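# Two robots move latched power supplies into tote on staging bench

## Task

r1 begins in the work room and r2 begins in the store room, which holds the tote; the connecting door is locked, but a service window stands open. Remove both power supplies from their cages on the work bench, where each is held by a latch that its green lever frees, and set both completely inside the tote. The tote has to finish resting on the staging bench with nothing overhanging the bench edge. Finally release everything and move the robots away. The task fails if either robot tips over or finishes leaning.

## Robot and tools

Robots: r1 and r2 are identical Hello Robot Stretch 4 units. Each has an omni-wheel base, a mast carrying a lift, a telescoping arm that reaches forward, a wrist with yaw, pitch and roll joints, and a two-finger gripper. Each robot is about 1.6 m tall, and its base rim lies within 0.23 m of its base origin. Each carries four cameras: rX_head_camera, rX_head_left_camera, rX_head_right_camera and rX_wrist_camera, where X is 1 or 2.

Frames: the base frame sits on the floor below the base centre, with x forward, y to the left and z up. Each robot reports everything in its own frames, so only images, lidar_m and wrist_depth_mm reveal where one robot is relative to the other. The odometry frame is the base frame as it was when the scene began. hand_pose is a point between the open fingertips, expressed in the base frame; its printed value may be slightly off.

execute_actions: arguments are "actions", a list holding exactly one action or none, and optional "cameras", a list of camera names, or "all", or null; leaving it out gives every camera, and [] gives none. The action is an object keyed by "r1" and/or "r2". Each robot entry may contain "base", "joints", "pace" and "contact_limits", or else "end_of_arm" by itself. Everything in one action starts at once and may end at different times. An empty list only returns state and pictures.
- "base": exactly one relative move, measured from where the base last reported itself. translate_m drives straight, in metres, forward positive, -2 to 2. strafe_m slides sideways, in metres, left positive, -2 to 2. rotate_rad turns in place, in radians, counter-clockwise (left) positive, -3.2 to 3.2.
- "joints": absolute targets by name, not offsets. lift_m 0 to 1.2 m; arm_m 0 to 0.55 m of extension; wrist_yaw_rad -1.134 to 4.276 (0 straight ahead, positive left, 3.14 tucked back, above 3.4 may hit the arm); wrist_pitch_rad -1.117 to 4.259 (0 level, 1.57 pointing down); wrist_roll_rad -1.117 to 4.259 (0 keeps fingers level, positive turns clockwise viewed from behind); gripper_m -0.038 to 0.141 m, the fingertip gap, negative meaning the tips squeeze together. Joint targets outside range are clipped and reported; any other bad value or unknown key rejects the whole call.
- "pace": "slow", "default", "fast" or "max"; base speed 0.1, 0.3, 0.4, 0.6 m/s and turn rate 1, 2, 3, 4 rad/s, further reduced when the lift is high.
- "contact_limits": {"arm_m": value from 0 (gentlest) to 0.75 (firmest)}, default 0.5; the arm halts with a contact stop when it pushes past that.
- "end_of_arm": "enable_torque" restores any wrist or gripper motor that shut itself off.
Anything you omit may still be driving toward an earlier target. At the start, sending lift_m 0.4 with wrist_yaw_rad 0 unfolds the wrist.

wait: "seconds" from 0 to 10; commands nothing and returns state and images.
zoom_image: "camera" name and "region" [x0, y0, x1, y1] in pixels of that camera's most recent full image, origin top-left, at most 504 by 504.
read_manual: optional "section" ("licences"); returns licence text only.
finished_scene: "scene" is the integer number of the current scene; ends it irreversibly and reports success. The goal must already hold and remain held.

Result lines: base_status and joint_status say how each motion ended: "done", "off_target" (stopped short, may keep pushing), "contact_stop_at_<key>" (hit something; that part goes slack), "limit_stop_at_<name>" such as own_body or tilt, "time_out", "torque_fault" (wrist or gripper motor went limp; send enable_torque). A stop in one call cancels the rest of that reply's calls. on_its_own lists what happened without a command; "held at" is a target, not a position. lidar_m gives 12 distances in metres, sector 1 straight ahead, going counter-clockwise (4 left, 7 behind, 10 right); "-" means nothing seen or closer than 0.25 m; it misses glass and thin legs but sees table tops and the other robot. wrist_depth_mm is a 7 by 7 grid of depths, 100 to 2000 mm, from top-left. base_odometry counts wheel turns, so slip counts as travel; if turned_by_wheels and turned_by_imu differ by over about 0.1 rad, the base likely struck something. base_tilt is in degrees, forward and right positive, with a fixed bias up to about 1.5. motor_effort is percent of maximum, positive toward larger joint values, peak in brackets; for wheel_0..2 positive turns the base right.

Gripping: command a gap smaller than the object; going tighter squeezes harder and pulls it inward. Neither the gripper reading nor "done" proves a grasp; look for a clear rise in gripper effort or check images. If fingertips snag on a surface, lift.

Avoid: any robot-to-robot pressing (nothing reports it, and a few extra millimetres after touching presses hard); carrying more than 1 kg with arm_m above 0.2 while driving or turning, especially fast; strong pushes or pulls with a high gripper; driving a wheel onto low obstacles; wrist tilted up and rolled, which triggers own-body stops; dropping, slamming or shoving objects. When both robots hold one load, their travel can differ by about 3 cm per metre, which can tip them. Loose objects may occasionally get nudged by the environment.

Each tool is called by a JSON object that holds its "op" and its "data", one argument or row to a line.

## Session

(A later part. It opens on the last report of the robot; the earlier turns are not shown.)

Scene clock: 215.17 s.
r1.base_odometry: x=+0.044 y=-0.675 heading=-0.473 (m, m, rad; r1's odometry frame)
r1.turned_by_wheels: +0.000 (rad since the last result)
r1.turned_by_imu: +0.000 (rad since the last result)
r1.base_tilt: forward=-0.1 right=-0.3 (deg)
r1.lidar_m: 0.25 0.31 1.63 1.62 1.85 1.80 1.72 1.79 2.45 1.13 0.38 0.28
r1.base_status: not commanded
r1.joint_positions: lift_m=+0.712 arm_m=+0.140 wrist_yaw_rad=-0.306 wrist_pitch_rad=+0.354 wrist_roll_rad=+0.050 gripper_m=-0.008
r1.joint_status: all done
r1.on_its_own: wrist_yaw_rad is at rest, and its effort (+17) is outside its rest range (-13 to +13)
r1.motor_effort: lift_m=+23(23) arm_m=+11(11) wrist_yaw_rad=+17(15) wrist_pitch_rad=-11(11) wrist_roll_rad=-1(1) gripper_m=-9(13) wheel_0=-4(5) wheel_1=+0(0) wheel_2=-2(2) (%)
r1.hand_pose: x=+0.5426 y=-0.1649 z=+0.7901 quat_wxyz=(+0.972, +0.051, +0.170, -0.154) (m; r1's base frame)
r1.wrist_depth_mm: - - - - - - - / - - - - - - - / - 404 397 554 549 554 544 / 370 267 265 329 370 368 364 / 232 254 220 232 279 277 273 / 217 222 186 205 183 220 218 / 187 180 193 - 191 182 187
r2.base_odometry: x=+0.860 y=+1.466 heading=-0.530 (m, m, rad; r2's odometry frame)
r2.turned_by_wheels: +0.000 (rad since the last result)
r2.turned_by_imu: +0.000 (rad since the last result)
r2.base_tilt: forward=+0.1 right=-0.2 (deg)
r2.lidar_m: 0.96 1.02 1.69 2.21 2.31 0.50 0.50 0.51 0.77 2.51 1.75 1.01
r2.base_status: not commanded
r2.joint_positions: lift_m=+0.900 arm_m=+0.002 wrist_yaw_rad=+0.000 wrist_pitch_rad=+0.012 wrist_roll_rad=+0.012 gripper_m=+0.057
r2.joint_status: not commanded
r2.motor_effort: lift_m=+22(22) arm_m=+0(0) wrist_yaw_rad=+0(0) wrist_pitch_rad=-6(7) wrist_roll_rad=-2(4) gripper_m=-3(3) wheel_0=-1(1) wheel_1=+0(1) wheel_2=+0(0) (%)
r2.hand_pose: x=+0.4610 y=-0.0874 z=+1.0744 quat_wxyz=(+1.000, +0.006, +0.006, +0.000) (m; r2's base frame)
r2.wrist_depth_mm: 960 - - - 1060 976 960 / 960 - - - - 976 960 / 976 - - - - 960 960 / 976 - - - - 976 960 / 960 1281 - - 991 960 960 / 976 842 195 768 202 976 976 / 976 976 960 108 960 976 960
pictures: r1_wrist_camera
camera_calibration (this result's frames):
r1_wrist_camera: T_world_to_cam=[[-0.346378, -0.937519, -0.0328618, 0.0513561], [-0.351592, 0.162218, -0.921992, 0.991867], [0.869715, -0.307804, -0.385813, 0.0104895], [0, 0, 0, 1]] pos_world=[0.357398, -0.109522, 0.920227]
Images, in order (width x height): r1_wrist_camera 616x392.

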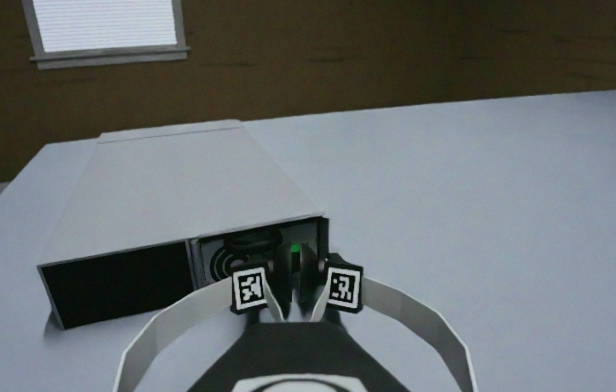

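{"op": "execute_actions", "data": {
  "actions": [
    {"r1":{"base":{"strafe_m":-0.003},"joints":{"arm_m":0.147,"lift_m":0.710},"pace":"slow"}}
  ],
  "cameras": []
}}

{"op": "execute_actions", "data": {
  "actions": [
    {"r1":{"joints":{"arm_m":0.150,"gripper_m":-0.038},"pace":"slow"}}
  ],
  "cameras": ["r1_wrist_camera"]
}}

{"op": "zoom_image", "data": {
  "camera": "r1_wrist_camera",
  "region": [190, 195, 370, 315]
}}

Scene clock: 216.10 s.
r1.base_odometry: x=+0.043 y=-0.678 heading=-0.474 (m, m, rad; r1's odometry frame)
r1.turned_by_wheels: +0.000 (rad since the last result)
r1.turned_by_imu: +0.000 (rad since the last result)
r1.base_tilt: forward=-0.1 right=-0.3 (deg)
r1.lidar_m: 0.26 0.29 1.65 1.60 1.85 1.81 1.72 1.80 2.48 1.10 0.39 0.28
r1.base_status: done
r1.joint_positions: lift_m=+0.710 arm_m=+0.145 wrist_yaw_rad=-0.309 wrist_pitch_rad=+0.354 wrist_roll_rad=+0.050 gripper_m=-0.008
r1.joint_status: all done
r1.on_its_own: wrist_yaw_rad is at rest, and its effort (+25) is outside its rest range (-13 to +13)
r1.motor_effort: lift_m=+17(21) arm_m=+13(14) wrist_yaw_rad=+25(24) wrist_pitch_rad=-13(13) wrist_roll_rad=+0(1) gripper_m=-10(11) wheel_0=+1(5) wheel_1=+1(5) wheel_2=-5(5) (%)
r1.hand_pose: x=+0.5467 y=-0.1655 z=+0.7884 quat_wxyz=(+0.972, +0.051, +0.170, -0.156) (m; r1's base frame)
r1.wrist_depth_mm: - - - - - - - / - - - - - - - / - 397 392 554 549 535 549 / 353 263 262 327 368 364 364 / 219 218 215 229 277 273 271 / 212 220 185 202 184 217 216 / 186 178 191 - 189 181 185
r2.base_odometry: x=+0.860 y=+1.466 heading=-0.530 (m, m, rad; r2's odometry frame)
r2.turned_by_wheels: +0.000 (rad since the last result)
r2.turned_by_imu: +0.000 (rad since the last result)
r2.base_tilt: forward=+0.2 right=-0.2 (deg)
r2.lidar_m: 0.97 1.00 1.70 2.19 2.28 0.55 0.49 0.53 0.76 2.52 1.71 1.03
r2.base_status: not commanded
r2.joint_positions: lift_m=+0.900 arm_m=+0.002 wrist_yaw_rad=+0.000 wrist_pitch_rad=+0.012 wrist_roll_rad=+0.012 gripper_m=+0.057
r2.joint_status: not commanded
r2.motor_effort: lift_m=+22(22) arm_m=-1(0) wrist_yaw_rad=+0(0) wrist_pitch_rad=-7(7) wrist_roll_rad=-1(3) gripper_m=-3(3) wheel_0=-1(1) wheel_1=+0(0) wheel_2=+0(0) (%)
r2.hand_pose: x=+0.4610 y=-0.0874 z=+1.0744 quat_wxyz=(+1.000, +0.006, +0.006, +0.000) (m; r2's base frame)
r2.wrist_depth_mm: 960 - - - 1060 960 976 / 960 - - - - 960 960 / 960 - - - - 960 960 / 960 - - - - 976 976 / 960 1281 - - 1008 976 960 / 960 831 194 759 202 976 976 / 976 960 976 108 976 976 976
pictures: none
No camera images: the call's "cameras" was empty. Leave "cameras" out to get every camera's image.

Scene clock: 217.33 s.
r1.base_odometry: x=+0.043 y=-0.678 heading=-0.474 (m, m, rad; r1's odometry frame)
r1.turned_by_wheels: +0.000 (rad since the last result)
r1.turned_by_imu: +0.000 (rad since the last result)
r1.base_tilt: forward=+0.0 right=-0.3 (deg)
r1.lidar_m: 0.26 0.30 1.62 1.63 1.84 1.80 1.72 1.81 2.44 1.13 0.39 0.27
r1.base_status: not commanded
r1.joint_positions: lift_m=+0.710 arm_m=+0.148 wrist_yaw_rad=-0.305 wrist_pitch_rad=+0.356 wrist_roll_rad=+0.050 gripper_m=-0.037
r1.joint_status: all done
r1.on_its_own: wrist_yaw_rad is at rest, and its effort (+14) is outside its rest range (-13 to +13)
r1.motor_effort: lift_m=+19(19) arm_m=+9(17) wrist_yaw_rad=+14(32) wrist_pitch_rad=-17(18) wrist_roll_rad=-1(0) gripper_m=-22(21) wheel_0=-1(1) wheel_1=+1(1) wheel_2=-5(7) (%)
r1.hand_pose: x=+0.5508 y=-0.1647 z=+0.7878 quat_wxyz=(+0.972, +0.051, +0.171, -0.154) (m; r1's base frame)
r1.wrist_depth_mm: - - - - - - - / - - - - - - - / - 392 384 544 539 539 539 / 349 259 257 322 364 359 357 / 210 215 213 224 273 270 268 / 210 219 183 204 180 216 214 / 185 177 189 - 187 179 183
r2.base_odometry: x=+0.860 y=+1.466 heading=-0.530 (m, m, rad; r2's odometry frame)
r2.turned_by_wheels: +0.000 (rad since the last result)
r2.turned_by_imu: +0.000 (rad since the last result)
r2.base_tilt: forward=+0.1 right=-0.2 (deg)
r2.lidar_m: 0.96 1.01 1.74 2.20 2.28 0.51 0.50 0.54 0.73 2.51 1.71 0.99
r2.base_status: not commanded
r2.joint_positions: lift_m=+0.900 arm_m=+0.002 wrist_yaw_rad=+0.000 wrist_pitch_rad=+0.012 wrist_roll_rad=+0.012 gripper_m=+0.057
r2.joint_status: not commanded
r2.motor_effort: lift_m=+22(22) arm_m=+0(0) wrist_yaw_rad=+0(0) wrist_pitch_rad=-7(7) wrist_roll_rad=-2(1) gripper_m=-3(2) wheel_0=-1(1) wheel_1=+0(0) wheel_2=+0(0) (%)
r2.hand_pose: x=+0.4610 y=-0.0874 z=+1.0744 quat_wxyz=(+1.000, +0.006, +0.006, +0.000) (m; r2's base frame)
r2.wrist_depth_mm: 960 - - - 1060 976 960 / 960 - - - - 960 976 / 960 - - - - 960 976 / 960 - - - - 960 976 / 976 1281 - - 1008 960 960 / 960 831 195 759 202 976 976 / 960 960 960 108 960 976 976
pictures: r1_wrist_camera
camera_calibration (this result's frames):
r1_wrist_camera: T_world_to_cam=[[-0.345827, -0.937726, -0.0327693, 0.0539057], [-0.353393, 0.162522, -0.921249, 0.993127], [0.869205, -0.307012, -0.387591, 0.00438825], [0, 0, 0, 1]] pos_world=[0.365792, -0.109509, 0.918385]
Images, in order (width x height): r1_wrist_camera 616x392.

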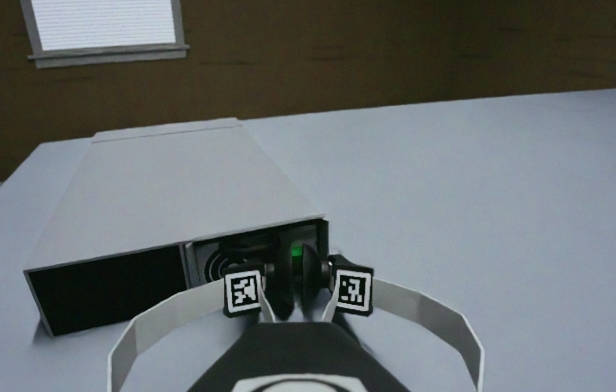

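Region (190, 195, 370, 315) of r1_wrist_camera's 616x392 image, scaled by 2.800.

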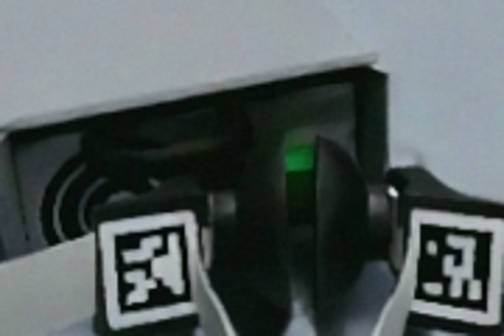

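{"op": "execute_actions", "data": {
  "actions": [
    {"r1":{"joints":{"arm_m":0.141,"lift_m":0.715},"pace":"slow"}}
  ],
  "cameras": ["r1_wrist_camera"]
}}

{"op": "zoom_image", "data": {
  "camera": "r1_wrist_camera",
  "region": [190, 195, 370, 315]
}}

Scene clock: 218.43 s.
r1.base_odometry: x=+0.043 y=-0.678 heading=-0.474 (m, m, rad; r1's odometry frame)
r1.turned_by_wheels: +0.000 (rad since the last result)
r1.turned_by_imu: +0.000 (rad since the last result)
r1.base_tilt: forward=+0.0 right=-0.3 (deg)
r1.lidar_m: 0.25 0.29 1.64 1.64 1.85 1.80 1.72 1.80 2.45 1.11 0.37 0.28
r1.base_status: not commanded
r1.joint_positions: lift_m=+0.714 arm_m=+0.144 wrist_yaw_rad=-0.298 wrist_pitch_rad=+0.355 wrist_roll_rad=+0.050 gripper_m=-0.037
r1.joint_status: all done
r1.motor_effort: lift_m=+27(27) arm_m=-14(18) wrist_yaw_rad=-6(14) wrist_pitch_rad=-14(21) wrist_roll_rad=-1(2) gripper_m=-25(28) wheel_0=-8(8) wheel_1=-1(1) wheel_2=+3(5) (%)
r1.hand_pose: x=+0.5474 y=-0.1630 z=+0.7925 quat_wxyz=(+0.972, +0.050, +0.171, -0.151) (m; r1's base frame)
r1.wrist_depth_mm: - - - - - - - / - - - - - - - / - 407 402 554 554 554 554 / 357 268 266 349 370 368 368 / 224 223 216 216 281 279 274 / 216 225 181 203 180 221 220 / 189 182 195 - 193 183 189
r2.base_odometry: x=+0.860 y=+1.466 heading=-0.530 (m, m, rad; r2's odometry frame)
r2.turned_by_wheels: +0.000 (rad since the last result)
r2.turned_by_imu: +0.000 (rad since the last result)
r2.base_tilt: forward=+0.1 right=-0.2 (deg)
r2.lidar_m: 0.96 1.03 1.71 2.19 2.30 0.54 0.50 0.54 0.77 2.50 1.73 1.02
r2.base_status: not commanded
r2.joint_positions: lift_m=+0.900 arm_m=+0.002 wrist_yaw_rad=+0.000 wrist_pitch_rad=+0.012 wrist_roll_rad=+0.012 gripper_m=+0.057
r2.joint_status: not commanded
r2.motor_effort: lift_m=+22(22) arm_m=+0(0) wrist_yaw_rad=+0(0) wrist_pitch_rad=-6(7) wrist_roll_rad=-2(1) gripper_m=-3(2) wheel_0=-1(1) wheel_1=+0(0) wheel_2=+0(0) (%)
r2.hand_pose: x=+0.4610 y=-0.0874 z=+1.0744 quat_wxyz=(+1.000, +0.006, +0.006, +0.000) (m; r2's base frame)
r2.wrist_depth_mm: 960 - - - 1060 976 960 / 960 - - - - 960 960 / 960 - - - - 976 976 / 976 - - - - 976 976 / 960 1281 - - 1008 976 976 / 960 831 195 759 202 976 976 / 976 976 960 108 976 976 991
pictures: r1_wrist_camera
camera_calibration (this result's frames):
r1_wrist_camera: T_world_to_cam=[[-0.338995, -0.940216, -0.0328168, 0.0503032], [-0.35369, 0.159691, -0.92163, 0.995896], [0.871772, -0.300821, -0.386679, 0.00857395], [0, 0, 0, 1]] pos_world=[0.361816, -0.10916, 0.922814]
Images, in order (width x height): r1_wrist_camera 616x392.

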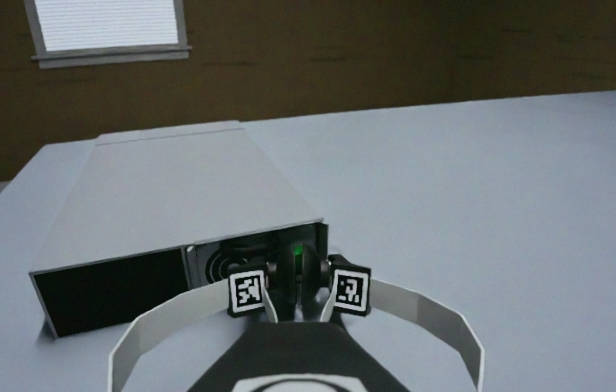

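Region (190, 195, 370, 315) of r1_wrist_camera's 616x392 image, scaled by 2.800.

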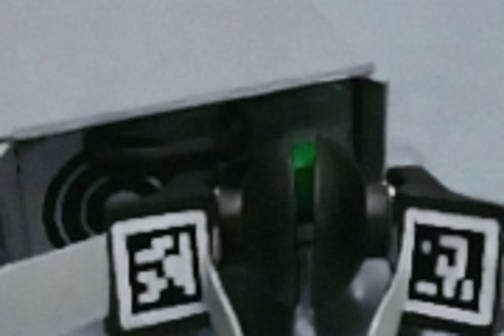

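{"op": "execute_actions", "data": {
  "actions": [
    {"r1":{"joints":{"arm_m":0.137},"pace":"slow"}}
  ],
  "cameras": ["r1_wrist_camera"]
}}

{"op": "zoom_image", "data": {
  "camera": "r1_wrist_camera",
  "region": [190, 195, 370, 315]
}}

Scene clock: 219.30 s.
r1.base_odometry: x=+0.043 y=-0.678 heading=-0.473 (m, m, rad; r1's odometry frame)
r1.turned_by_wheels: +0.000 (rad since the last result)
r1.turned_by_imu: +0.001 (rad since the last result)
r1.base_tilt: forward=-0.1 right=-0.4 (deg)
r1.lidar_m: 0.25 0.28 1.64 1.64 1.86 1.80 1.72 1.80 2.47 1.13 0.39 0.27
r1.base_status: not commanded
r1.joint_positions: lift_m=+0.715 arm_m=+0.139 wrist_yaw_rad=-0.301 wrist_pitch_rad=+0.356 wrist_roll_rad=+0.050 gripper_m=-0.037
r1.joint_status: all done
r1.motor_effort: lift_m=+25(26) arm_m=-9(13) wrist_yaw_rad=+2(10) wrist_pitch_rad=-16(18) wrist_roll_rad=+0(1) gripper_m=-20(29) wheel_0=+0(8) wheel_1=+1(1) wheel_2=-2(3) (%)
r1.hand_pose: x=+0.5417 y=-0.1638 z=+0.7925 quat_wxyz=(+0.972, +0.051, +0.171, -0.152) (m; r1's base frame)
r1.wrist_depth_mm: - - - - - - - / - - - - - - - / - 407 402 559 549 554 549 / 382 270 267 332 375 370 366 / 244 225 224 233 282 281 276 / 221 226 182 202 180 224 220 / 191 182 196 - 193 182 189
r2.base_odometry: x=+0.860 y=+1.466 heading=-0.530 (m, m, rad; r2's odometry frame)
r2.turned_by_wheels: +0.000 (rad since the last result)
r2.turned_by_imu: +0.000 (rad since the last result)
r2.base_tilt: forward=+0.1 right=-0.2 (deg)
r2.lidar_m: 0.95 1.03 1.75 2.19 2.30 0.54 0.50 0.54 0.75 2.53 1.74 1.03
r2.base_status: not commanded
r2.joint_positions: lift_m=+0.900 arm_m=+0.002 wrist_yaw_rad=+0.000 wrist_pitch_rad=+0.012 wrist_roll_rad=+0.012 gripper_m=+0.057
r2.joint_status: not commanded
r2.motor_effort: lift_m=+22(22) arm_m=+0(0) wrist_yaw_rad=+0(0) wrist_pitch_rad=-6(6) wrist_roll_rad=-4(1) gripper_m=-1(2) wheel_0=-1(1) wheel_1=-1(0) wheel_2=+0(0) (%)
r2.hand_pose: x=+0.4610 y=-0.0874 z=+1.0744 quat_wxyz=(+1.000, +0.006, +0.006, +0.000) (m; r2's base frame)
r2.wrist_depth_mm: 960 - - - 1042 976 976 / 960 - - - - 960 960 / 960 - - - - 960 960 / 976 - - - - 976 960 / 960 1281 - - 1008 976 976 / 960 831 194 768 202 960 976 / 976 960 976 108 960 976 976
pictures: r1_wrist_camera
camera_calibration (this result's frames):
r1_wrist_camera: T_world_to_cam=[[-0.342031, -0.939117, -0.0327833, 0.0495021], [-0.353793, 0.161016, -0.92136, 0.994072], [0.870543, -0.303535, -0.387325, 0.0140201], [0, 0, 0, 1]] pos_world=[0.356421, -0.109318, 0.922952]
Images, in order (width x height): r1_wrist_camera 616x392.

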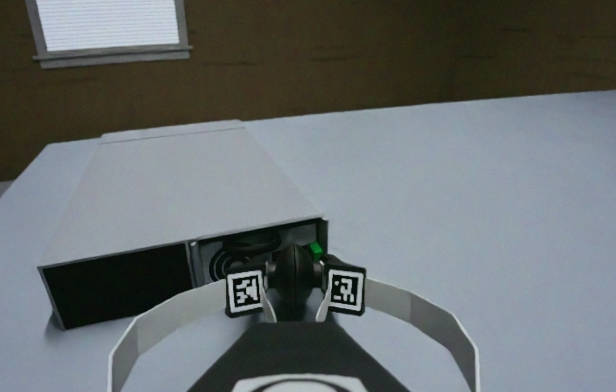

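Region (190, 195, 370, 315) of r1_wrist_camera's 616x392 image, scaled by 2.800.

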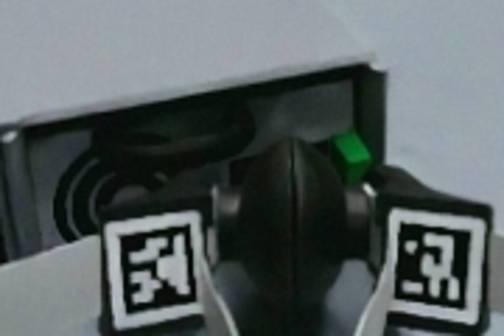

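{"op": "execute_actions", "data": {
  "actions": [
    {"r1":{"joints":{"arm_m":0.05,"lift_m":0.723}}}
  ],
  "cameras": []
}}

{"op": "execute_actions", "data": {
  "actions": [
    {"r1":{"base":{"strafe_m":-0.107},"joints":{"wrist_yaw_rad":0.15,"wrist_roll_rad":0.3,"gripper_m":0.068}}}
  ],
  "cameras": []
}}

{"op": "execute_actions", "data": {
  "actions": [
    {"r1":{"joints":{"arm_m":0.081}}}
  ],
  "cameras": []
}}

{"op": "execute_actions", "data": {
  "actions": [
    {"r1":{"joints":{"gripper_m":0.035,"lift_m":0.719},"pace":"slow"}}
  ],
  "cameras": ["r1_wrist_camera"]
}}

{"op": "zoom_image", "data": {
  "camera": "r1_wrist_camera",
  "region": [180, 180, 420, 330]
}}

Scene clock: 224.13 s.
r1.base_odometry: x=+0.043 y=-0.678 heading=-0.473 (m, m, rad; r1's odometry frame)
r1.turned_by_wheels: +0.000 (rad since the last result)
r1.turned_by_imu: +0.001 (rad since the last result)
r1.base_tilt: forward=-0.1 right=-0.4 (deg)
r1.lidar_m: 0.26 0.29 1.63 1.65 1.85 1.80 1.71 1.81 2.45 1.11 0.39 0.30
r1.base_status: not commanded
r1.joint_positions: lift_m=+0.723 arm_m=+0.052 wrist_yaw_rad=-0.300 wrist_pitch_rad=+0.352 wrist_roll_rad=+0.050 gripper_m=-0.037
r1.joint_status: all done
r1.motor_effort: lift_m=+23(26) arm_m=-9(10) wrist_yaw_rad=-1(1) wrist_pitch_rad=-7(17) wrist_roll_rad=+0(0) gripper_m=-19(19) wheel_0=+0(0) wheel_1=+1(1) wheel_2=-1(2) (%)
r1.hand_pose: x=+0.4553 y=-0.1636 z=+0.8015 quat_wxyz=(+0.972, +0.050, +0.170, -0.151) (m; r1's base frame)
r1.wrist_depth_mm: - - - - - - - / - - - - - - - / - 500 452 615 597 603 597 / 415 320 315 379 402 397 394 / 309 304 304 304 301 300 294 / 243 244 182 198 180 239 236 / 204 195 209 - 207 195 199
r2.base_odometry: x=+0.860 y=+1.466 heading=-0.530 (m, m, rad; r2's odometry frame)
r2.turned_by_wheels: +0.000 (rad since the last result)
r2.turned_by_imu: +0.001 (rad since the last result)
r2.base_tilt: forward=+0.1 right=-0.2 (deg)
r2.lidar_m: 0.95 1.04 1.73 2.21 2.29 0.53 0.48 0.54 0.73 2.50 1.71 0.99
r2.base_status: not commanded
r2.joint_positions: lift_m=+0.900 arm_m=+0.002 wrist_yaw_rad=+0.000 wrist_pitch_rad=+0.012 wrist_roll_rad=+0.012 gripper_m=+0.057
r2.joint_status: not commanded
r2.motor_effort: lift_m=+22(22) arm_m=+0(0) wrist_yaw_rad=+0(0) wrist_pitch_rad=-7(6) wrist_roll_rad=-2(1) gripper_m=-2(3) wheel_0=-1(1) wheel_1=+0(0) wheel_2=+0(0) (%)
r2.hand_pose: x=+0.4610 y=-0.0874 z=+1.0744 quat_wxyz=(+1.000, +0.006, +0.006, +0.000) (m; r2's base frame)
r2.wrist_depth_mm: 960 - - - 1060 960 976 / 960 - - - - 960 960 / 960 - - - - 960 976 / 976 - - - - 976 960 / 960 1281 - - 1008 976 976 / 960 831 195 759 202 960 976 / 976 976 976 108 960 976 976
pictures: none
No camera images: the call's "cameras" was empty. Leave "cameras" out to get every camera's image.

Scene clock: 225.87 s.
r1.base_odometry: x=-0.006 y=-0.773 heading=-0.473 (m, m, rad; r1's odometry frame)
r1.turned_by_wheels: +0.000 (rad since the last result)
r1.turned_by_imu: +0.000 (rad since the last result)
r1.base_tilt: forward=+0.0 right=-0.3 (deg)
r1.lidar_m: 0.26 0.26 1.76 1.73 1.96 1.80 1.70 1.81 2.46 1.14 0.39 0.28
r1.base_status: done
r1.joint_positions: lift_m=+0.723 arm_m=+0.052 wrist_yaw_rad=+0.150 wrist_pitch_rad=+0.352 wrist_roll_rad=+0.300 gripper_m=+0.068
r1.joint_status: all done
r1.motor_effort: lift_m=+23(23) arm_m=-9(9) wrist_yaw_rad=-1(3) wrist_pitch_rad=-7(7) wrist_roll_rad=-1(2) gripper_m=-3(21) wheel_0=+0(8) wheel_1=+1(8) wheel_2=-1(1) (%)
r1.hand_pose: x=+0.5033 y=-0.0460 z=+0.8015 quat_wxyz=(+0.973, +0.134, +0.184, +0.047) (m; r1's base frame)
r1.wrist_depth_mm: - - - - - - - / - - - - - 609 530 / - - 640 436 480 402 364 / - - 329 289 343 306 281 / - 349 283 281 255 245 231 / 336 285 241 235 203 203 192 / 255 230 228 - 190 173 -
r2.base_odometry: x=+0.860 y=+1.466 heading=-0.530 (m, m, rad; r2's odometry frame)
r2.turned_by_wheels: +0.000 (rad since the last result)
r2.turned_by_imu: +0.000 (rad since the last result)
r2.base_tilt: forward=+0.1 right=-0.2 (deg)
r2.lidar_m: 0.95 1.02 1.73 2.21 2.30 0.51 0.49 0.54 0.77 2.52 1.72 1.03
r2.base_status: not commanded
r2.joint_positions: lift_m=+0.900 arm_m=+0.002 wrist_yaw_rad=+0.000 wrist_pitch_rad=+0.012 wrist_roll_rad=+0.012 gripper_m=+0.057
r2.joint_status: not commanded
r2.motor_effort: lift_m=+22(22) arm_m=+0(0) wrist_yaw_rad=+0(0) wrist_pitch_rad=-6(6) wrist_roll_rad=-1(2) gripper_m=-3(3) wheel_0=-1(1) wheel_1=-1(0) wheel_2=+0(1) (%)
r2.hand_pose: x=+0.4610 y=-0.0874 z=+1.0744 quat_wxyz=(+1.000, +0.006, +0.006, +0.000) (m; r2's base frame)
r2.wrist_depth_mm: 960 - - - 1060 976 960 / 960 - - - - 976 960 / 960 - - - - 960 960 / 976 - - - - 960 976 / 960 1281 - - 1025 976 960 / 976 831 195 759 202 976 960 / 976 976 976 108 976 960 976
pictures: none
No camera images: the call's "cameras" was empty. Leave "cameras" out to get every camera's image.

Scene clock: 226.70 s.
r1.base_odometry: x=-0.006 y=-0.773 heading=-0.473 (m, m, rad; r1's odometry frame)
r1.turned_by_wheels: +0.000 (rad since the last result)
r1.turned_by_imu: +0.000 (rad since the last result)
r1.base_tilt: forward=-0.1 right=-0.3 (deg)
r1.lidar_m: 0.26 0.26 1.74 1.74 1.96 1.78 1.72 1.79 2.47 1.14 0.39 0.28
r1.base_status: not commanded
r1.joint_positions: lift_m=+0.723 arm_m=+0.079 wrist_yaw_rad=+0.150 wrist_pitch_rad=+0.352 wrist_roll_rad=+0.300 gripper_m=+0.068
r1.joint_status: all done
r1.motor_effort: lift_m=+23(23) arm_m=+9(11) wrist_yaw_rad=-3(1) wrist_pitch_rad=-8(6) wrist_roll_rad=+0(1) gripper_m=-3(4) wheel_0=-1(1) wheel_1=+1(1) wheel_2=+0(1) (%)
r1.hand_pose: x=+0.5311 y=-0.0460 z=+0.8015 quat_wxyz=(+0.973, +0.134, +0.184, +0.047) (m; r1's base frame)
r1.wrist_depth_mm: - - - - - - - / - - - - - 609 525 / - - - 433 473 407 362 / - - 325 291 343 304 281 / - 317 254 252 255 245 229 / 334 278 241 234 203 202 191 / 253 230 228 - 189 173 -
r2.base_odometry: x=+0.860 y=+1.466 heading=-0.530 (m, m, rad; r2's odometry frame)
r2.turned_by_wheels: +0.000 (rad since the last result)
r2.turned_by_imu: +0.000 (rad since the last result)
r2.base_tilt: forward=+0.1 right=-0.2 (deg)
r2.lidar_m: 0.97 1.01 1.73 2.19 2.32 0.53 0.51 0.52 0.75 2.48 1.71 1.04
r2.base_status: not commanded
r2.joint_positions: lift_m=+0.900 arm_m=+0.002 wrist_yaw_rad=+0.000 wrist_pitch_rad=+0.012 wrist_roll_rad=+0.012 gripper_m=+0.057
r2.joint_status: not commanded
r2.motor_effort: lift_m=+22(22) arm_m=+0(0) wrist_yaw_rad=+0(0) wrist_pitch_rad=-7(7) wrist_roll_rad=-1(2) gripper_m=-3(3) wheel_0=-1(1) wheel_1=+0(0) wheel_2=+0(1) (%)
r2.hand_pose: x=+0.4610 y=-0.0874 z=+1.0744 quat_wxyz=(+1.000, +0.006, +0.006, +0.000) (m; r2's base frame)
r2.wrist_depth_mm: 976 - - - 1060 960 960 / 960 - - - - 976 976 / 960 - - - - 960 976 / 976 - - - - 960 976 / 960 1281 - - 991 976 976 / 976 831 195 768 202 976 976 / 976 976 960 108 976 976 976
pictures: none
No camera images: the call's "cameras" was empty. Leave "cameras" out to get every camera's image.

Scene clock: 228.27 s.
r1.base_odometry: x=-0.006 y=-0.773 heading=-0.473 (m, m, rad; r1's odometry frame)
r1.turned_by_wheels: +0.000 (rad since the last result)
r1.turned_by_imu: +0.000 (rad since the last result)
r1.base_tilt: forward=-0.1 right=-0.4 (deg)
r1.lidar_m: 0.25 0.27 1.75 1.74 1.95 1.77 1.73 1.80 2.46 1.10 0.37 0.27
r1.base_status: not commanded
r1.joint_positions: lift_m=+0.719 arm_m=+0.079 wrist_yaw_rad=+0.150 wrist_pitch_rad=+0.353 wrist_roll_rad=+0.300 gripper_m=+0.035
r1.joint_status: all done
r1.motor_effort: lift_m=+18(21) arm_m=+9(9) wrist_yaw_rad=+0(5) wrist_pitch_rad=-8(8) wrist_roll_rad=-2(1) gripper_m=-9(5) wheel_0=-1(1) wheel_1=+1(2) wheel_2=-1(0) (%)
r1.hand_pose: x=+0.5311 y=-0.0461 z=+0.7978 quat_wxyz=(+0.973, +0.134, +0.184, +0.047) (m; r1's base frame)
r1.wrist_depth_mm: - - - - - - - / - - - - - 603 517 / - - 676 421 462 397 355 / - - 315 279 334 298 272 / - 309 251 249 259 238 224 / 317 278 196 225 196 199 187 / 248 223 221 - 185 167 -
r2.base_odometry: x=+0.860 y=+1.466 heading=-0.530 (m, m, rad; r2's odometry frame)
r2.turned_by_wheels: +0.000 (rad since the last result)
r2.turned_by_imu: +0.000 (rad since the last result)
r2.base_tilt: forward=+0.1 right=-0.3 (deg)
r2.lidar_m: 0.93 1.02 1.71 2.19 2.31 0.52 0.49 0.55 0.70 2.50 1.70 1.02
r2.base_status: not commanded
r2.joint_positions: lift_m=+0.900 arm_m=+0.002 wrist_yaw_rad=+0.000 wrist_pitch_rad=+0.012 wrist_roll_rad=+0.012 gripper_m=+0.057
r2.joint_status: not commanded
r2.motor_effort: lift_m=+22(22) arm_m=+0(0) wrist_yaw_rad=+0(0) wrist_pitch_rad=-7(7) wrist_roll_rad=-2(2) gripper_m=-3(3) wheel_0=-1(1) wheel_1=+0(0) wheel_2=+0(0) (%)
r2.hand_pose: x=+0.4610 y=-0.0874 z=+1.0744 quat_wxyz=(+1.000, +0.006, +0.006, +0.000) (m; r2's base frame)
r2.wrist_depth_mm: 960 - - - 1060 976 960 / 960 - - - - 976 976 / 960 - - - - 960 976 / 960 - - - - 960 976 / 960 1281 - - 991 976 976 / 960 831 195 759 202 960 976 / 960 976 976 108 976 976 960
pictures: r1_wrist_camera
camera_calibration (this result's frames):
r1_wrist_camera: T_world_to_cam=[[0.0115049, -0.964689, -0.263141, 0.151405], [-0.407729, 0.235762, -0.882142, 0.977079], [0.913031, 0.117439, -0.390619, 0.0605489], [0, 0, 0, 1]] pos_world=[0.341358, -0.0914101, 0.925414]
Images, in order (width x height): r1_wrist_camera 616x392.

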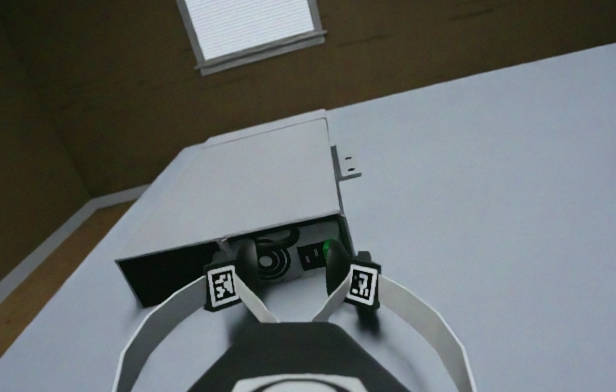

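Region (180, 180, 420, 330) of r1_wrist_camera's 616x392 image, scaled by 2.100; it fills the top 315 rows of this view, and the rest is white.

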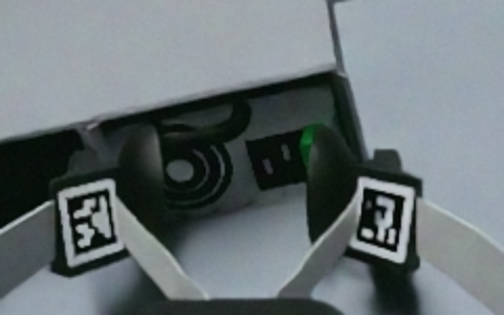

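{"op": "execute_actions", "data": {
  "actions": [
    {"r1":{"base":{"strafe_m":0.004},"joints":{"arm_m":0.091,"gripper_m":0.022},"pace":"slow"}}
  ],
  "cameras": ["r1_wrist_camera"]
}}

{"op": "zoom_image", "data": {
  "camera": "r1_wrist_camera",
  "region": [180, 180, 420, 330]
}}

Scene clock: 229.33 s.
r1.base_odometry: x=-0.004 y=-0.770 heading=-0.474 (m, m, rad; r1's odometry frame)
r1.turned_by_wheels: +0.000 (rad since the last result)
r1.turned_by_imu: +0.000 (rad since the last result)
r1.base_tilt: forward=-0.1 right=-0.3 (deg)
r1.lidar_m: 0.25 0.27 1.75 1.72 1.95 1.80 1.72 1.80 2.46 1.13 0.38 0.28
r1.base_status: done
r1.joint_positions: lift_m=+0.719 arm_m=+0.088 wrist_yaw_rad=+0.148 wrist_pitch_rad=+0.357 wrist_roll_rad=+0.300 gripper_m=+0.022
r1.joint_status: all done
r1.motor_effort: lift_m=+18(18) arm_m=+15(17) wrist_yaw_rad=+5(4) wrist_pitch_rad=-23(22) wrist_roll_rad=-1(1) gripper_m=-9(15) wheel_0=+0(2) wheel_1=+1(2) wheel_2=-5(5) (%)
r1.hand_pose: x=+0.5394 y=-0.0467 z=+0.7965 quat_wxyz=(+0.972, +0.134, +0.186, +0.045) (m; r1's base frame)
r1.wrist_depth_mm: - - - - - - - / - - - - - 574 500 / - - 488 407 449 389 347 / - - 309 271 329 290 268 / - 298 245 241 255 234 220 / 312 262 190 224 193 195 186 / 245 221 220 - 183 164 -
r2.base_odometry: x=+0.860 y=+1.466 heading=-0.530 (m, m, rad; r2's odometry frame)
r2.turned_by_wheels: +0.000 (rad since the last result)
r2.turned_by_imu: +0.000 (rad since the last result)
r2.base_tilt: forward=+0.1 right=-0.2 (deg)
r2.lidar_m: 0.96 1.03 1.71 2.20 2.32 0.52 0.50 0.53 0.75 2.52 1.68 1.02
r2.base_status: not commanded
r2.joint_positions: lift_m=+0.900 arm_m=+0.002 wrist_yaw_rad=+0.000 wrist_pitch_rad=+0.012 wrist_roll_rad=+0.012 gripper_m=+0.057
r2.joint_status: not commanded
r2.motor_effort: lift_m=+22(22) arm_m=+0(0) wrist_yaw_rad=+0(0) wrist_pitch_rad=-7(7) wrist_roll_rad=-1(3) gripper_m=-2(3) wheel_0=-1(1) wheel_1=+0(0) wheel_2=+0(0) (%)
r2.hand_pose: x=+0.4610 y=-0.0874 z=+1.0744 quat_wxyz=(+1.000, +0.006, +0.006, +0.000) (m; r2's base frame)
r2.wrist_depth_mm: 976 - - - 1060 960 976 / 960 - - - - 976 976 / 960 - - - - 960 960 / 976 - - - - 976 976 / 960 1281 - - 1008 976 976 / 960 831 195 759 202 976 976 / 976 976 960 108 960 976 976
pictures: r1_wrist_camera
camera_calibration (this result's frames):
r1_wrist_camera: T_world_to_cam=[[0.00842426, -0.964891, -0.262516, 0.15154], [-0.411358, 0.235939, -0.880407, 0.980086], [0.911435, 0.115405, -0.394928, 0.0567152], [0, 0, 0, 1]] pos_world=[0.350198, -0.0915665, 0.925055]
Images, in order (width x height): r1_wrist_camera 616x392.

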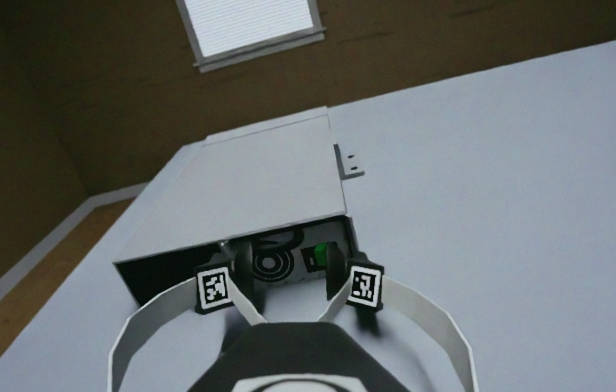

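Region (180, 180, 420, 330) of r1_wrist_camera's 616x392 image, scaled by 2.100; it fills the top 315 rows of this view, and the rest is white.

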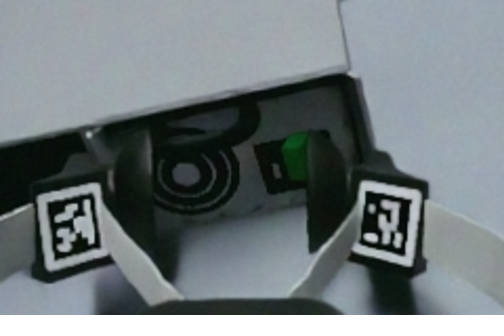

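{"op": "execute_actions", "data": {
  "actions": [
    {"r1":{"base":{"strafe_m":0.008},"joints":{"gripper_m":0.035},"pace":"slow"}}
  ],
  "cameras": ["r1_wrist_camera"]
}}

{"op": "zoom_image", "data": {
  "camera": "r1_wrist_camera",
  "region": [180, 180, 420, 330]
}}

Scene clock: 230.43 s.
r1.base_odometry: x=-0.001 y=-0.763 heading=-0.474 (m, m, rad; r1's odometry frame)
r1.turned_by_wheels: -0.001 (rad since the last result)
r1.turned_by_imu: -0.001 (rad since the last result)
r1.base_tilt: forward=-0.1 right=-0.3 (deg)
r1.lidar_m: 0.25 0.27 1.74 1.72 1.94 1.80 1.72 1.79 2.46 1.10 0.38 0.27
r1.base_status: done
r1.joint_positions: lift_m=+0.719 arm_m=+0.089 wrist_yaw_rad=+0.142 wrist_pitch_rad=+0.356 wrist_roll_rad=+0.300 gripper_m=+0.035
r1.joint_status: all done
r1.on_its_own: wrist_yaw_rad is at rest, and its effort (+23) is outside its rest range (-13 to +13)
r1.motor_effort: lift_m=+18(18) arm_m=+12(15) wrist_yaw_rad=+23(21) wrist_pitch_rad=-19(22) wrist_roll_rad=+0(2) gripper_m=-4(12) wheel_0=-3(2) wheel_1=+1(2) wheel_2=-7(6) (%)
r1.hand_pose: x=+0.5398 y=-0.0483 z=+0.7968 quat_wxyz=(+0.973, +0.134, +0.185, +0.043) (m; r1's base frame)
r1.wrist_depth_mm: - - - - - - - / - - - - - 585 508 / - - 500 413 452 392 349 / - - 309 266 330 294 270 / - 306 243 238 249 236 222 / 317 273 195 218 195 196 185 / 246 223 220 - 182 167 -
r2.base_odometry: x=+0.860 y=+1.466 heading=-0.530 (m, m, rad; r2's odometry frame)
r2.turned_by_wheels: +0.000 (rad since the last result)
r2.turned_by_imu: +0.000 (rad since the last result)
r2.base_tilt: forward=+0.1 right=-0.2 (deg)
r2.lidar_m: 0.95 1.03 1.71 2.19 2.30 0.52 0.50 0.49 0.74 2.51 1.70 1.02
r2.base_status: not commanded
r2.joint_positions: lift_m=+0.900 arm_m=+0.002 wrist_yaw_rad=+0.000 wrist_pitch_rad=+0.012 wrist_roll_rad=+0.012 gripper_m=+0.057
r2.joint_status: not commanded
r2.motor_effort: lift_m=+22(22) arm_m=+0(0) wrist_yaw_rad=+0(0) wrist_pitch_rad=-7(6) wrist_roll_rad=-1(1) gripper_m=-3(2) wheel_0=-1(1) wheel_1=+0(0) wheel_2=+0(0) (%)
r2.hand_pose: x=+0.4610 y=-0.0874 z=+1.0744 quat_wxyz=(+1.000, +0.006, +0.006, +0.000) (m; r2's base frame)
r2.wrist_depth_mm: 976 - - - 1042 960 960 / 960 - - - - 976 976 / 976 - - - - 960 976 / 960 - - - - 976 976 / 960 1255 - - 1008 976 960 / 960 831 195 768 202 960 976 / 976 960 976 108 960 976 976
pictures: r1_wrist_camera
camera_calibration (this result's frames):
r1_wrist_camera: T_world_to_cam=[[0.0030265, -0.964821, -0.26289, 0.153279], [-0.409059, 0.238696, -0.880736, 0.980061], [0.912503, 0.110203, -0.393946, 0.054991], [0, 0, 0, 1]] pos_world=[0.350259, -0.0921092, 0.925134]
Images, in order (width x height): r1_wrist_camera 616x392.

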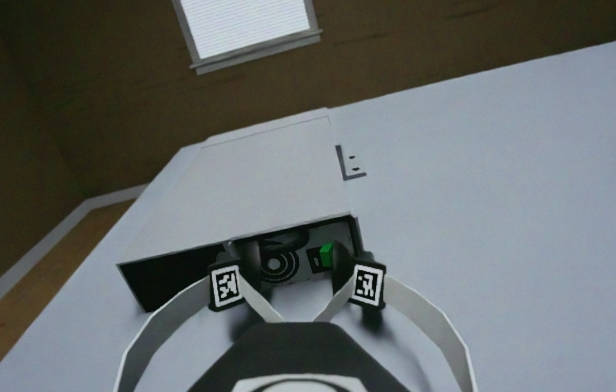

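Region (180, 180, 420, 330) of r1_wrist_camera's 616x392 image, scaled by 2.100; it fills the top 315 rows of this view, and the rest is white.

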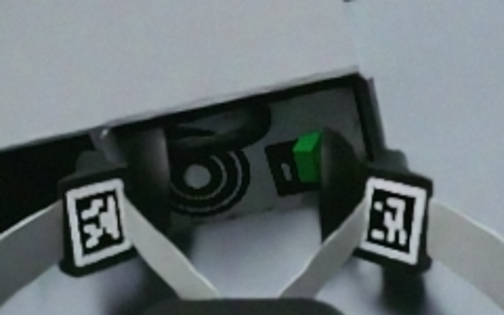

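{"op": "execute_actions", "data": {
  "actions": [
    {"r1":{"joints":{"arm_m":0.085,"lift_m":0.725,"wrist_roll_rad":0.4,"gripper_m":0.04},"pace":"slow"}}
  ],
  "cameras": ["r1_wrist_camera"]
}}

{"op": "zoom_image", "data": {
  "camera": "r1_wrist_camera",
  "region": [180, 180, 420, 330]
}}

Scene clock: 231.47 s.
r1.base_odometry: x=-0.001 y=-0.763 heading=-0.474 (m, m, rad; r1's odometry frame)
r1.turned_by_wheels: +0.000 (rad since the last result)
r1.turned_by_imu: +0.000 (rad since the last result)
r1.base_tilt: forward=-0.2 right=-0.2 (deg)
r1.lidar_m: 0.25 0.25 1.74 1.73 1.95 1.81 1.71 1.81 2.46 1.13 0.37 0.29
r1.base_status: not commanded
r1.joint_positions: lift_m=+0.725 arm_m=+0.087 wrist_yaw_rad=+0.144 wrist_pitch_rad=+0.357 wrist_roll_rad=+0.400 gripper_m=+0.040
r1.joint_status: all done
r1.on_its_own: wrist_yaw_rad is at rest, and its effort (+15) is outside its rest range (-13 to +13)
r1.motor_effort: lift_m=+24(24) arm_m=-9(12) wrist_yaw_rad=+15(22) wrist_pitch_rad=-21(24) wrist_roll_rad=-1(0) gripper_m=-7(4) wheel_0=-3(3) wheel_1=+1(1) wheel_2=-6(7) (%)
r1.hand_pose: x=+0.5375 y=-0.0477 z=+0.8022 quat_wxyz=(+0.965, +0.182, +0.187, +0.034) (m; r1's base frame)
r1.wrist_depth_mm: - - - - - - 597 / - - - - 640 496 415 / - - - 415 427 355 310 / - - 334 279 322 278 252 / - 397 253 244 249 228 210 / - 294 195 228 191 192 180 / 285 246 236 - 184 164 -
r2.base_odometry: x=+0.860 y=+1.466 heading=-0.530 (m, m, rad; r2's odometry frame)
r2.turned_by_wheels: +0.000 (rad since the last result)
r2.turned_by_imu: +0.000 (rad since the last result)
r2.base_tilt: forward=+0.1 right=-0.3 (deg)
r2.lidar_m: 0.98 1.03 1.73 2.19 2.30 0.52 0.52 0.53 0.71 2.51 1.71 1.02
r2.base_status: not commanded
r2.joint_positions: lift_m=+0.900 arm_m=+0.002 wrist_yaw_rad=+0.000 wrist_pitch_rad=+0.012 wrist_roll_rad=+0.012 gripper_m=+0.057
r2.joint_status: not commanded
r2.motor_effort: lift_m=+22(22) arm_m=+0(0) wrist_yaw_rad=+0(1) wrist_pitch_rad=-7(7) wrist_roll_rad=-3(1) gripper_m=-2(2) wheel_0=-1(1) wheel_1=+0(0) wheel_2=+1(0) (%)
r2.hand_pose: x=+0.4610 y=-0.0874 z=+1.0744 quat_wxyz=(+1.000, +0.006, +0.006, +0.000) (m; r2's base frame)
r2.wrist_depth_mm: 960 - - - 1060 976 976 / 960 - - - - 976 960 / 976 - - - - 976 976 / 960 - - - - 976 960 / 976 1281 - - 991 960 976 / 976 831 195 759 202 960 976 / 976 960 960 108 960 976 976
pictures: r1_wrist_camera
camera_calibration (this result's frames):
r1_wrist_camera: T_world_to_cam=[[-0.0323724, -0.93601, -0.350482, 0.245887], [-0.411714, 0.332021, -0.848678, 0.963817], [0.910738, 0.116825, -0.396117, 0.0621859], [0, 0, 0, 1]] pos_world=[0.348142, -0.0971193, 0.928782]
Images, in order (width x height): r1_wrist_camera 616x392.

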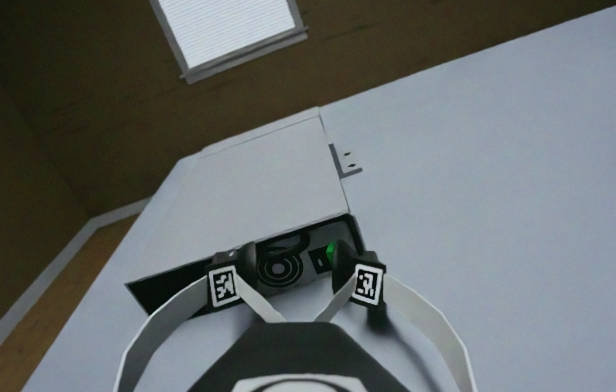

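Region (180, 180, 420, 330) of r1_wrist_camera's 616x392 image, scaled by 2.100; it fills the top 315 rows of this view, and the rest is white.

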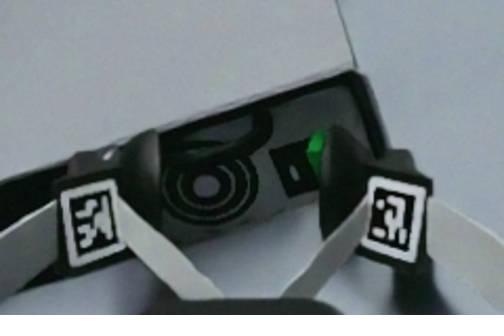

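{"op": "execute_actions", "data": {
  "actions": [
    {"r1":{"base":{"strafe_m":-0.005},"joints":{"arm_m":0.096,"gripper_m":0.0},"pace":"slow"}}
  ],
  "cameras": ["r1_wrist_camera"]
}}

{"op": "zoom_image", "data": {
  "camera": "r1_wrist_camera",
  "region": [180, 180, 420, 330]
}}

Scene clock: 233.33 s.
r1.base_odometry: x=-0.003 y=-0.767 heading=-0.474 (m, m, rad; r1's odometry frame)
r1.turned_by_wheels: +0.000 (rad since the last result)
r1.turned_by_imu: +0.000 (rad since the last result)
r1.base_tilt: forward=+0.0 right=-0.3 (deg)
r1.lidar_m: 0.25 0.28 1.76 1.70 1.93 1.80 1.70 1.81 2.45 1.13 0.38 0.26
r1.base_status: done
r1.joint_positions: lift_m=+0.725 arm_m=+0.094 wrist_yaw_rad=+0.150 wrist_pitch_rad=+0.360 wrist_roll_rad=+0.400 gripper_m=+0.001
r1.joint_status: all done
r1.on_its_own: wrist_pitch_rad is at rest, and its effort (-30) is outside its rest range (-23 to +23)
r1.motor_effort: lift_m=+23(25) arm_m=+9(13) wrist_yaw_rad=-2(16) wrist_pitch_rad=-30(31) wrist_roll_rad=+0(1) gripper_m=-27(25) wheel_0=+1(0) wheel_1=+0(2) wheel_2=-2(7) (%)
r1.hand_pose: x=+0.5454 y=-0.0461 z=+0.8014 quat_wxyz=(+0.964, +0.182, +0.190, +0.037) (m; r1's base frame)
r1.wrist_depth_mm: - - - - - - 574 / - - - - 627 477 404 / - - - 407 421 345 304 / - - 324 274 314 273 248 / - 387 244 236 248 224 206 / - 263 190 233 189 184 179 / 279 240 232 - 182 162 -
r2.base_odometry: x=+0.860 y=+1.466 heading=-0.530 (m, m, rad; r2's odometry frame)
r2.turned_by_wheels: +0.000 (rad since the last result)
r2.turned_by_imu: +0.000 (rad since the last result)
r2.base_tilt: forward=+0.1 right=-0.2 (deg)
r2.lidar_m: 0.97 1.02 1.73 2.20 2.31 0.54 0.48 0.53 0.74 2.53 1.70 1.02
r2.base_status: not commanded
r2.joint_positions: lift_m=+0.900 arm_m=+0.002 wrist_yaw_rad=+0.000 wrist_pitch_rad=+0.012 wrist_roll_rad=+0.012 gripper_m=+0.057
r2.joint_status: not commanded
r2.motor_effort: lift_m=+22(22) arm_m=+0(0) wrist_yaw_rad=+0(0) wrist_pitch_rad=-7(7) wrist_roll_rad=-1(1) gripper_m=-2(2) wheel_0=-1(1) wheel_1=+0(1) wheel_2=+0(0) (%)
r2.hand_pose: x=+0.4610 y=-0.0874 z=+1.0744 quat_wxyz=(+1.000, +0.006, +0.006, +0.000) (m; r2's base frame)
r2.wrist_depth_mm: 976 - - - 1060 960 976 / 960 - - - - 960 960 / 960 - - - - 960 976 / 960 - - - - 976 960 / 976 1308 - - 1008 976 960 / 976 831 195 768 202 976 976 / 960 960 960 108 960 976 976
pictures: r1_wrist_camera
camera_calibration (this result's frames):
r1_wrist_camera: T_world_to_cam=[[-0.0277299, -0.936283, -0.350149, 0.244648], [-0.416317, 0.329276, -0.8475, 0.967318], [0.908796, 0.122272, -0.398922, 0.0580771], [0, 0, 0, 1]] pos_world=[0.356715, -0.0965563, 0.928634]
Images, in order (width x height): r1_wrist_camera 616x392.

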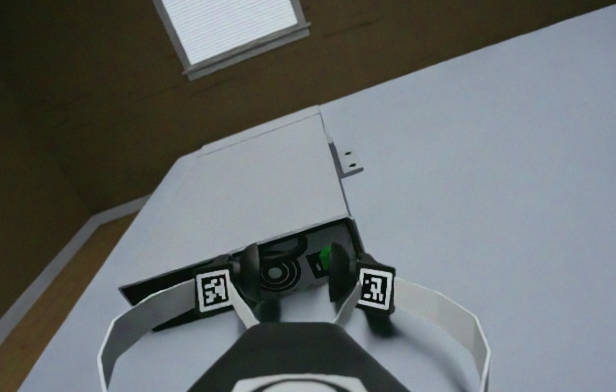

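Region (180, 180, 420, 330) of r1_wrist_camera's 616x392 image, scaled by 2.100; it fills the top 315 rows of this view, and the rest is white.

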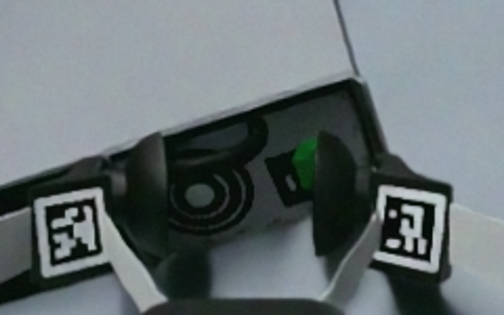

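{"op": "execute_actions", "data": {
  "actions": [
    {"r1":{"joints":{"arm_m":0.103,"gripper_m":-0.038,"lift_m":0.721},"pace":"slow"}}
  ],
  "cameras": []
}}

{"op": "execute_actions", "data": {
  "actions": [
    {"r1":{"joints":{"arm_m":0.095},"pace":"slow"}}
  ],
  "cameras": ["r1_wrist_camera"]
}}

{"op": "zoom_image", "data": {
  "camera": "r1_wrist_camera",
  "region": [180, 180, 420, 330]
}}

Scene clock: 234.90 s.
r1.base_odometry: x=-0.003 y=-0.767 heading=-0.474 (m, m, rad; r1's odometry frame)
r1.turned_by_wheels: +0.000 (rad since the last result)
r1.turned_by_imu: +0.000 (rad since the last result)
r1.base_tilt: forward=+0.0 right=-0.4 (deg)
r1.lidar_m: 0.27 0.28 1.72 1.75 1.95 1.79 1.73 1.80 2.47 1.14 0.38 0.29
r1.base_status: not commanded
r1.joint_positions: lift_m=+0.721 arm_m=+0.102 wrist_yaw_rad=+0.152 wrist_pitch_rad=+0.359 wrist_roll_rad=+0.400 gripper_m=-0.037
r1.joint_status: all done
r1.on_its_own: wrist_pitch_rad is at rest, and its effort (-25) is outside its rest range (-23 to +23)
r1.motor_effort: lift_m=+21(23) arm_m=+7(15) wrist_yaw_rad=-8(8) wrist_pitch_rad=-25(30) wrist_roll_rad=+3(0) gripper_m=-35(36) wheel_0=+1(1) wheel_1=+0(0) wheel_2=+0(6) (%)
r1.hand_pose: x=+0.5529 y=-0.0454 z=+0.7979 quat_wxyz=(+0.964, +0.181, +0.189, +0.038) (m; r1's base frame)
r1.wrist_depth_mm: - - - - - - 564 / - - - - 615 469 397 / - - - 394 413 340 297 / - - 317 264 307 267 241 / - 368 235 226 238 220 203 / - 166 195 229 181 175 175 / 273 241 226 - 179 160 -
r2.base_odometry: x=+0.860 y=+1.466 heading=-0.530 (m, m, rad; r2's odometry frame)
r2.turned_by_wheels: +0.000 (rad since the last result)
r2.turned_by_imu: +0.000 (rad since the last result)
r2.base_tilt: forward=+0.2 right=-0.2 (deg)
r2.lidar_m: 0.97 1.02 1.71 2.19 2.30 0.54 0.48 0.55 0.75 2.51 1.73 1.03
r2.base_status: not commanded
r2.joint_positions: lift_m=+0.900 arm_m=+0.002 wrist_yaw_rad=+0.000 wrist_pitch_rad=+0.012 wrist_roll_rad=+0.012 gripper_m=+0.057
r2.joint_status: not commanded
r2.motor_effort: lift_m=+22(22) arm_m=+0(0) wrist_yaw_rad=+0(0) wrist_pitch_rad=-6(7) wrist_roll_rad=-2(1) gripper_m=-3(3) wheel_0=-1(0) wheel_1=+0(0) wheel_2=+0(0) (%)
r2.hand_pose: x=+0.4610 y=-0.0874 z=+1.0744 quat_wxyz=(+1.000, +0.006, +0.006, +0.000) (m; r2's base frame)
r2.wrist_depth_mm: 976 - - - 1060 960 976 / 960 - - - - 960 976 / 976 - - - - 976 976 / 960 - - - - 960 976 / 960 1281 - - 1008 976 976 / 960 831 195 768 202 976 976 / 960 976 976 108 976 960 976
pictures: none
No camera images: the call's "cameras" was empty. Leave "cameras" out to get every camera's image.

Scene clock: 235.80 s.
r1.base_odometry: x=-0.003 y=-0.767 heading=-0.474 (m, m, rad; r1's odometry frame)
r1.turned_by_wheels: +0.001 (rad since the last result)
r1.turned_by_imu: +0.001 (rad since the last result)
r1.base_tilt: forward=-0.1 right=-0.4 (deg)
r1.lidar_m: 0.25 0.28 1.75 1.74 1.96 1.81 1.71 1.79 2.47 1.13 0.39 0.27
r1.base_status: not commanded
r1.joint_positions: lift_m=+0.721 arm_m=+0.097 wrist_yaw_rad=+0.158 wrist_pitch_rad=+0.354 wrist_roll_rad=+0.401 gripper_m=-0.037
r1.joint_status: all done
r1.on_its_own: wrist_yaw_rad is at rest, and its effort (-23) is outside its rest range (-13 to +13)
r1.motor_effort: lift_m=+21(21) arm_m=-10(19) wrist_yaw_rad=-23(26) wrist_pitch_rad=-13(25) wrist_roll_rad=-4(2) gripper_m=-29(34) wheel_0=+3(4) wheel_1=+0(1) wheel_2=+4(4) (%)
r1.hand_pose: x=+0.5487 y=-0.0438 z=+0.7991 quat_wxyz=(+0.964, +0.182, +0.188, +0.041) (m; r1's base frame)
r1.wrist_depth_mm: - - - - - - 591 / - - - - 634 480 407 / - - - 397 418 347 306 / - - 325 267 315 271 246 / - 404 245 230 239 223 205 / - 246 183 229 184 182 177 / 282 240 230 - 182 163 -
r2.base_odometry: x=+0.860 y=+1.466 heading=-0.530 (m, m, rad; r2's odometry frame)
r2.turned_by_wheels: +0.000 (rad since the last result)
r2.turned_by_imu: +0.000 (rad since the last result)
r2.base_tilt: forward=+0.1 right=-0.2 (deg)
r2.lidar_m: 0.97 1.02 1.74 2.19 2.28 0.54 0.51 0.52 0.73 2.52 1.74 1.03
r2.base_status: not commanded
r2.joint_positions: lift_m=+0.900 arm_m=+0.002 wrist_yaw_rad=+0.000 wrist_pitch_rad=+0.012 wrist_roll_rad=+0.012 gripper_m=+0.057
r2.joint_status: not commanded
r2.motor_effort: lift_m=+22(22) arm_m=+0(0) wrist_yaw_rad=+0(0) wrist_pitch_rad=-7(7) wrist_roll_rad=-3(5) gripper_m=-2(2) wheel_0=+0(1) wheel_1=+0(0) wheel_2=+0(0) (%)
r2.hand_pose: x=+0.4610 y=-0.0874 z=+1.0744 quat_wxyz=(+1.000, +0.006, +0.006, +0.000) (m; r2's base frame)
r2.wrist_depth_mm: 960 - - - 1060 960 946 / 960 - - - - 976 976 / 960 - - - - 976 960 / 960 - - - - 976 976 / 960 1281 - - 991 976 976 / 960 831 194 759 202 976 976 / 976 960 960 108 976 976 960
pictures: r1_wrist_camera
camera_calibration (this result's frames):
r1_wrist_camera: T_world_to_cam=[[-0.0189615, -0.935873, -0.351827, 0.242567], [-0.414108, 0.32764, -0.849215, 0.96611], [0.91003, 0.129592, -0.393765, 0.0493739], [0, 0, 0, 1]] pos_world=[0.359742, -0.0959232, 0.925219]
Images, in order (width x height): r1_wrist_camera 616x392.

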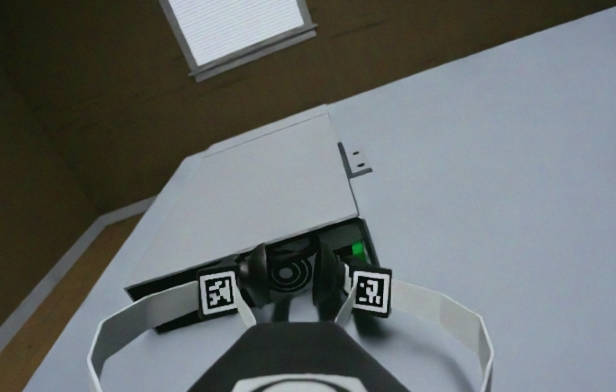

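Region (180, 180, 420, 330) of r1_wrist_camera's 616x392 image, scaled by 2.100; it fills the top 315 rows of this view, and the rest is white.

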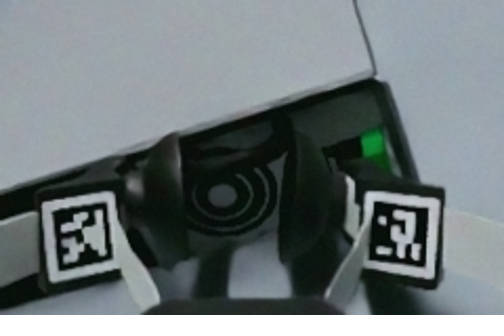

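{"op": "execute_actions", "data": {
  "actions": [
    {"r1":{"base":{"strafe_m":0.009},"joints":{"arm_m":0.103,"wrist_roll_rad":0.15,"lift_m":0.726},"pace":"slow"}}
  ],
  "cameras": ["r1_wrist_camera"]
}}

{"op": "zoom_image", "data": {
  "camera": "r1_wrist_camera",
  "region": [180, 180, 420, 330]
}}

Scene clock: 237.53 s.
r1.base_odometry: x=+0.001 y=-0.759 heading=-0.474 (m, m, rad; r1's odometry frame)
r1.turned_by_wheels: +0.000 (rad since the last result)
r1.turned_by_imu: +0.000 (rad since the last result)
r1.base_tilt: forward=-0.1 right=-0.4 (deg)
r1.lidar_m: 0.27 0.28 1.74 1.73 1.95 1.78 1.73 1.79 2.47 1.10 0.38 0.26
r1.base_status: done
r1.joint_positions: lift_m=+0.726 arm_m=+0.100 wrist_yaw_rad=+0.144 wrist_pitch_rad=+0.362 wrist_roll_rad=+0.154 gripper_m=-0.037
r1.joint_status: all done
r1.on_its_own: wrist_yaw_rad is at rest, and its effort (+15) is outside its rest range (-13 to +13); wrist_pitch_rad is at rest, and its effort (-35) is outside its rest range (-23 to +23)
r1.motor_effort: lift_m=+25(25) arm_m=+14(18) wrist_yaw_rad=+15(23) wrist_pitch_rad=-35(34) wrist_roll_rad=-12(13) gripper_m=-24(31) wheel_0=+1(1) wheel_1=+2(3) wheel_2=-6(7) (%)
r1.hand_pose: x=+0.5509 y=-0.0477 z=+0.8017 quat_wxyz=(+0.979, +0.062, +0.184, +0.057) (m; r1's base frame)
r1.wrist_depth_mm: - - - - - - - / - - - - - - - / - - 521 402 512 469 452 / - 473 294 277 349 342 325 / 1921 294 237 230 265 266 256 / 264 231 183 227 182 208 210 / 216 208 212 - 195 184 182
r2.base_odometry: x=+0.860 y=+1.466 heading=-0.530 (m, m, rad; r2's odometry frame)
r2.turned_by_wheels: +0.000 (rad since the last result)
r2.turned_by_imu: +0.000 (rad since the last result)
r2.base_tilt: forward=+0.1 right=-0.1 (deg)
r2.lidar_m: 0.96 1.01 1.73 2.21 2.27 0.53 0.48 0.51 0.72 2.52 1.72 0.99
r2.base_status: not commanded
r2.joint_positions: lift_m=+0.900 arm_m=+0.002 wrist_yaw_rad=+0.000 wrist_pitch_rad=+0.012 wrist_roll_rad=+0.012 gripper_m=+0.057
r2.joint_status: not commanded
r2.motor_effort: lift_m=+22(22) arm_m=+0(0) wrist_yaw_rad=+0(0) wrist_pitch_rad=-6(7) wrist_roll_rad=+0(2) gripper_m=-3(2) wheel_0=-1(1) wheel_1=+0(1) wheel_2=+0(0) (%)
r2.hand_pose: x=+0.4610 y=-0.0874 z=+1.0744 quat_wxyz=(+1.000, +0.006, +0.006, +0.000) (m; r2's base frame)
r2.wrist_depth_mm: 960 - - - 1060 960 976 / 960 - - - - 960 960 / 960 - - - - 976 960 / 960 - - - - 960 960 / 960 1308 - - 1008 976 976 / 960 831 195 759 202 960 960 / 976 960 976 108 976 960 976
pictures: r1_wrist_camera
camera_calibration (this result's frames):
r1_wrist_camera: T_world_to_cam=[[0.0584965, -0.989942, -0.128817, 0.0158607], [-0.405573, 0.0943419, -0.909181, 1.00277], [0.912189, 0.105428, -0.395975, 0.0483226], [0, 0, 0, 1]] pos_world=[0.361689, -0.0839966, 0.932877]
Images, in order (width x height): r1_wrist_camera 616x392.

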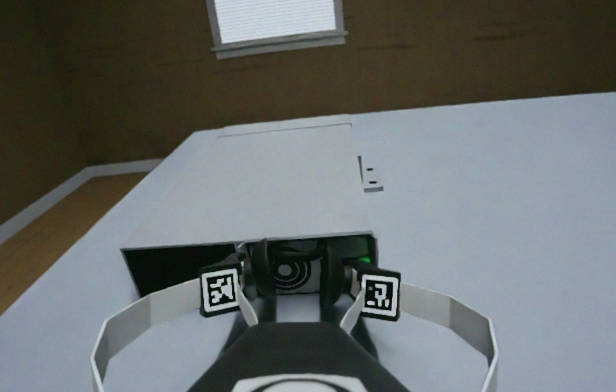

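Region (180, 180, 420, 330) of r1_wrist_camera's 616x392 image, scaled by 2.100; it fills the top 315 rows of this view, and the rest is white.

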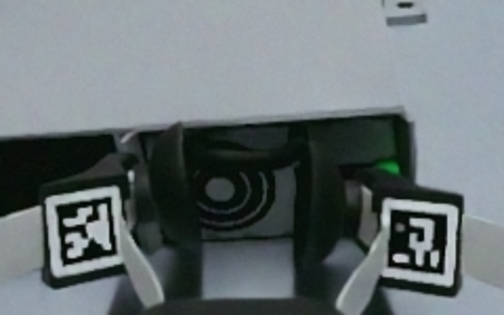

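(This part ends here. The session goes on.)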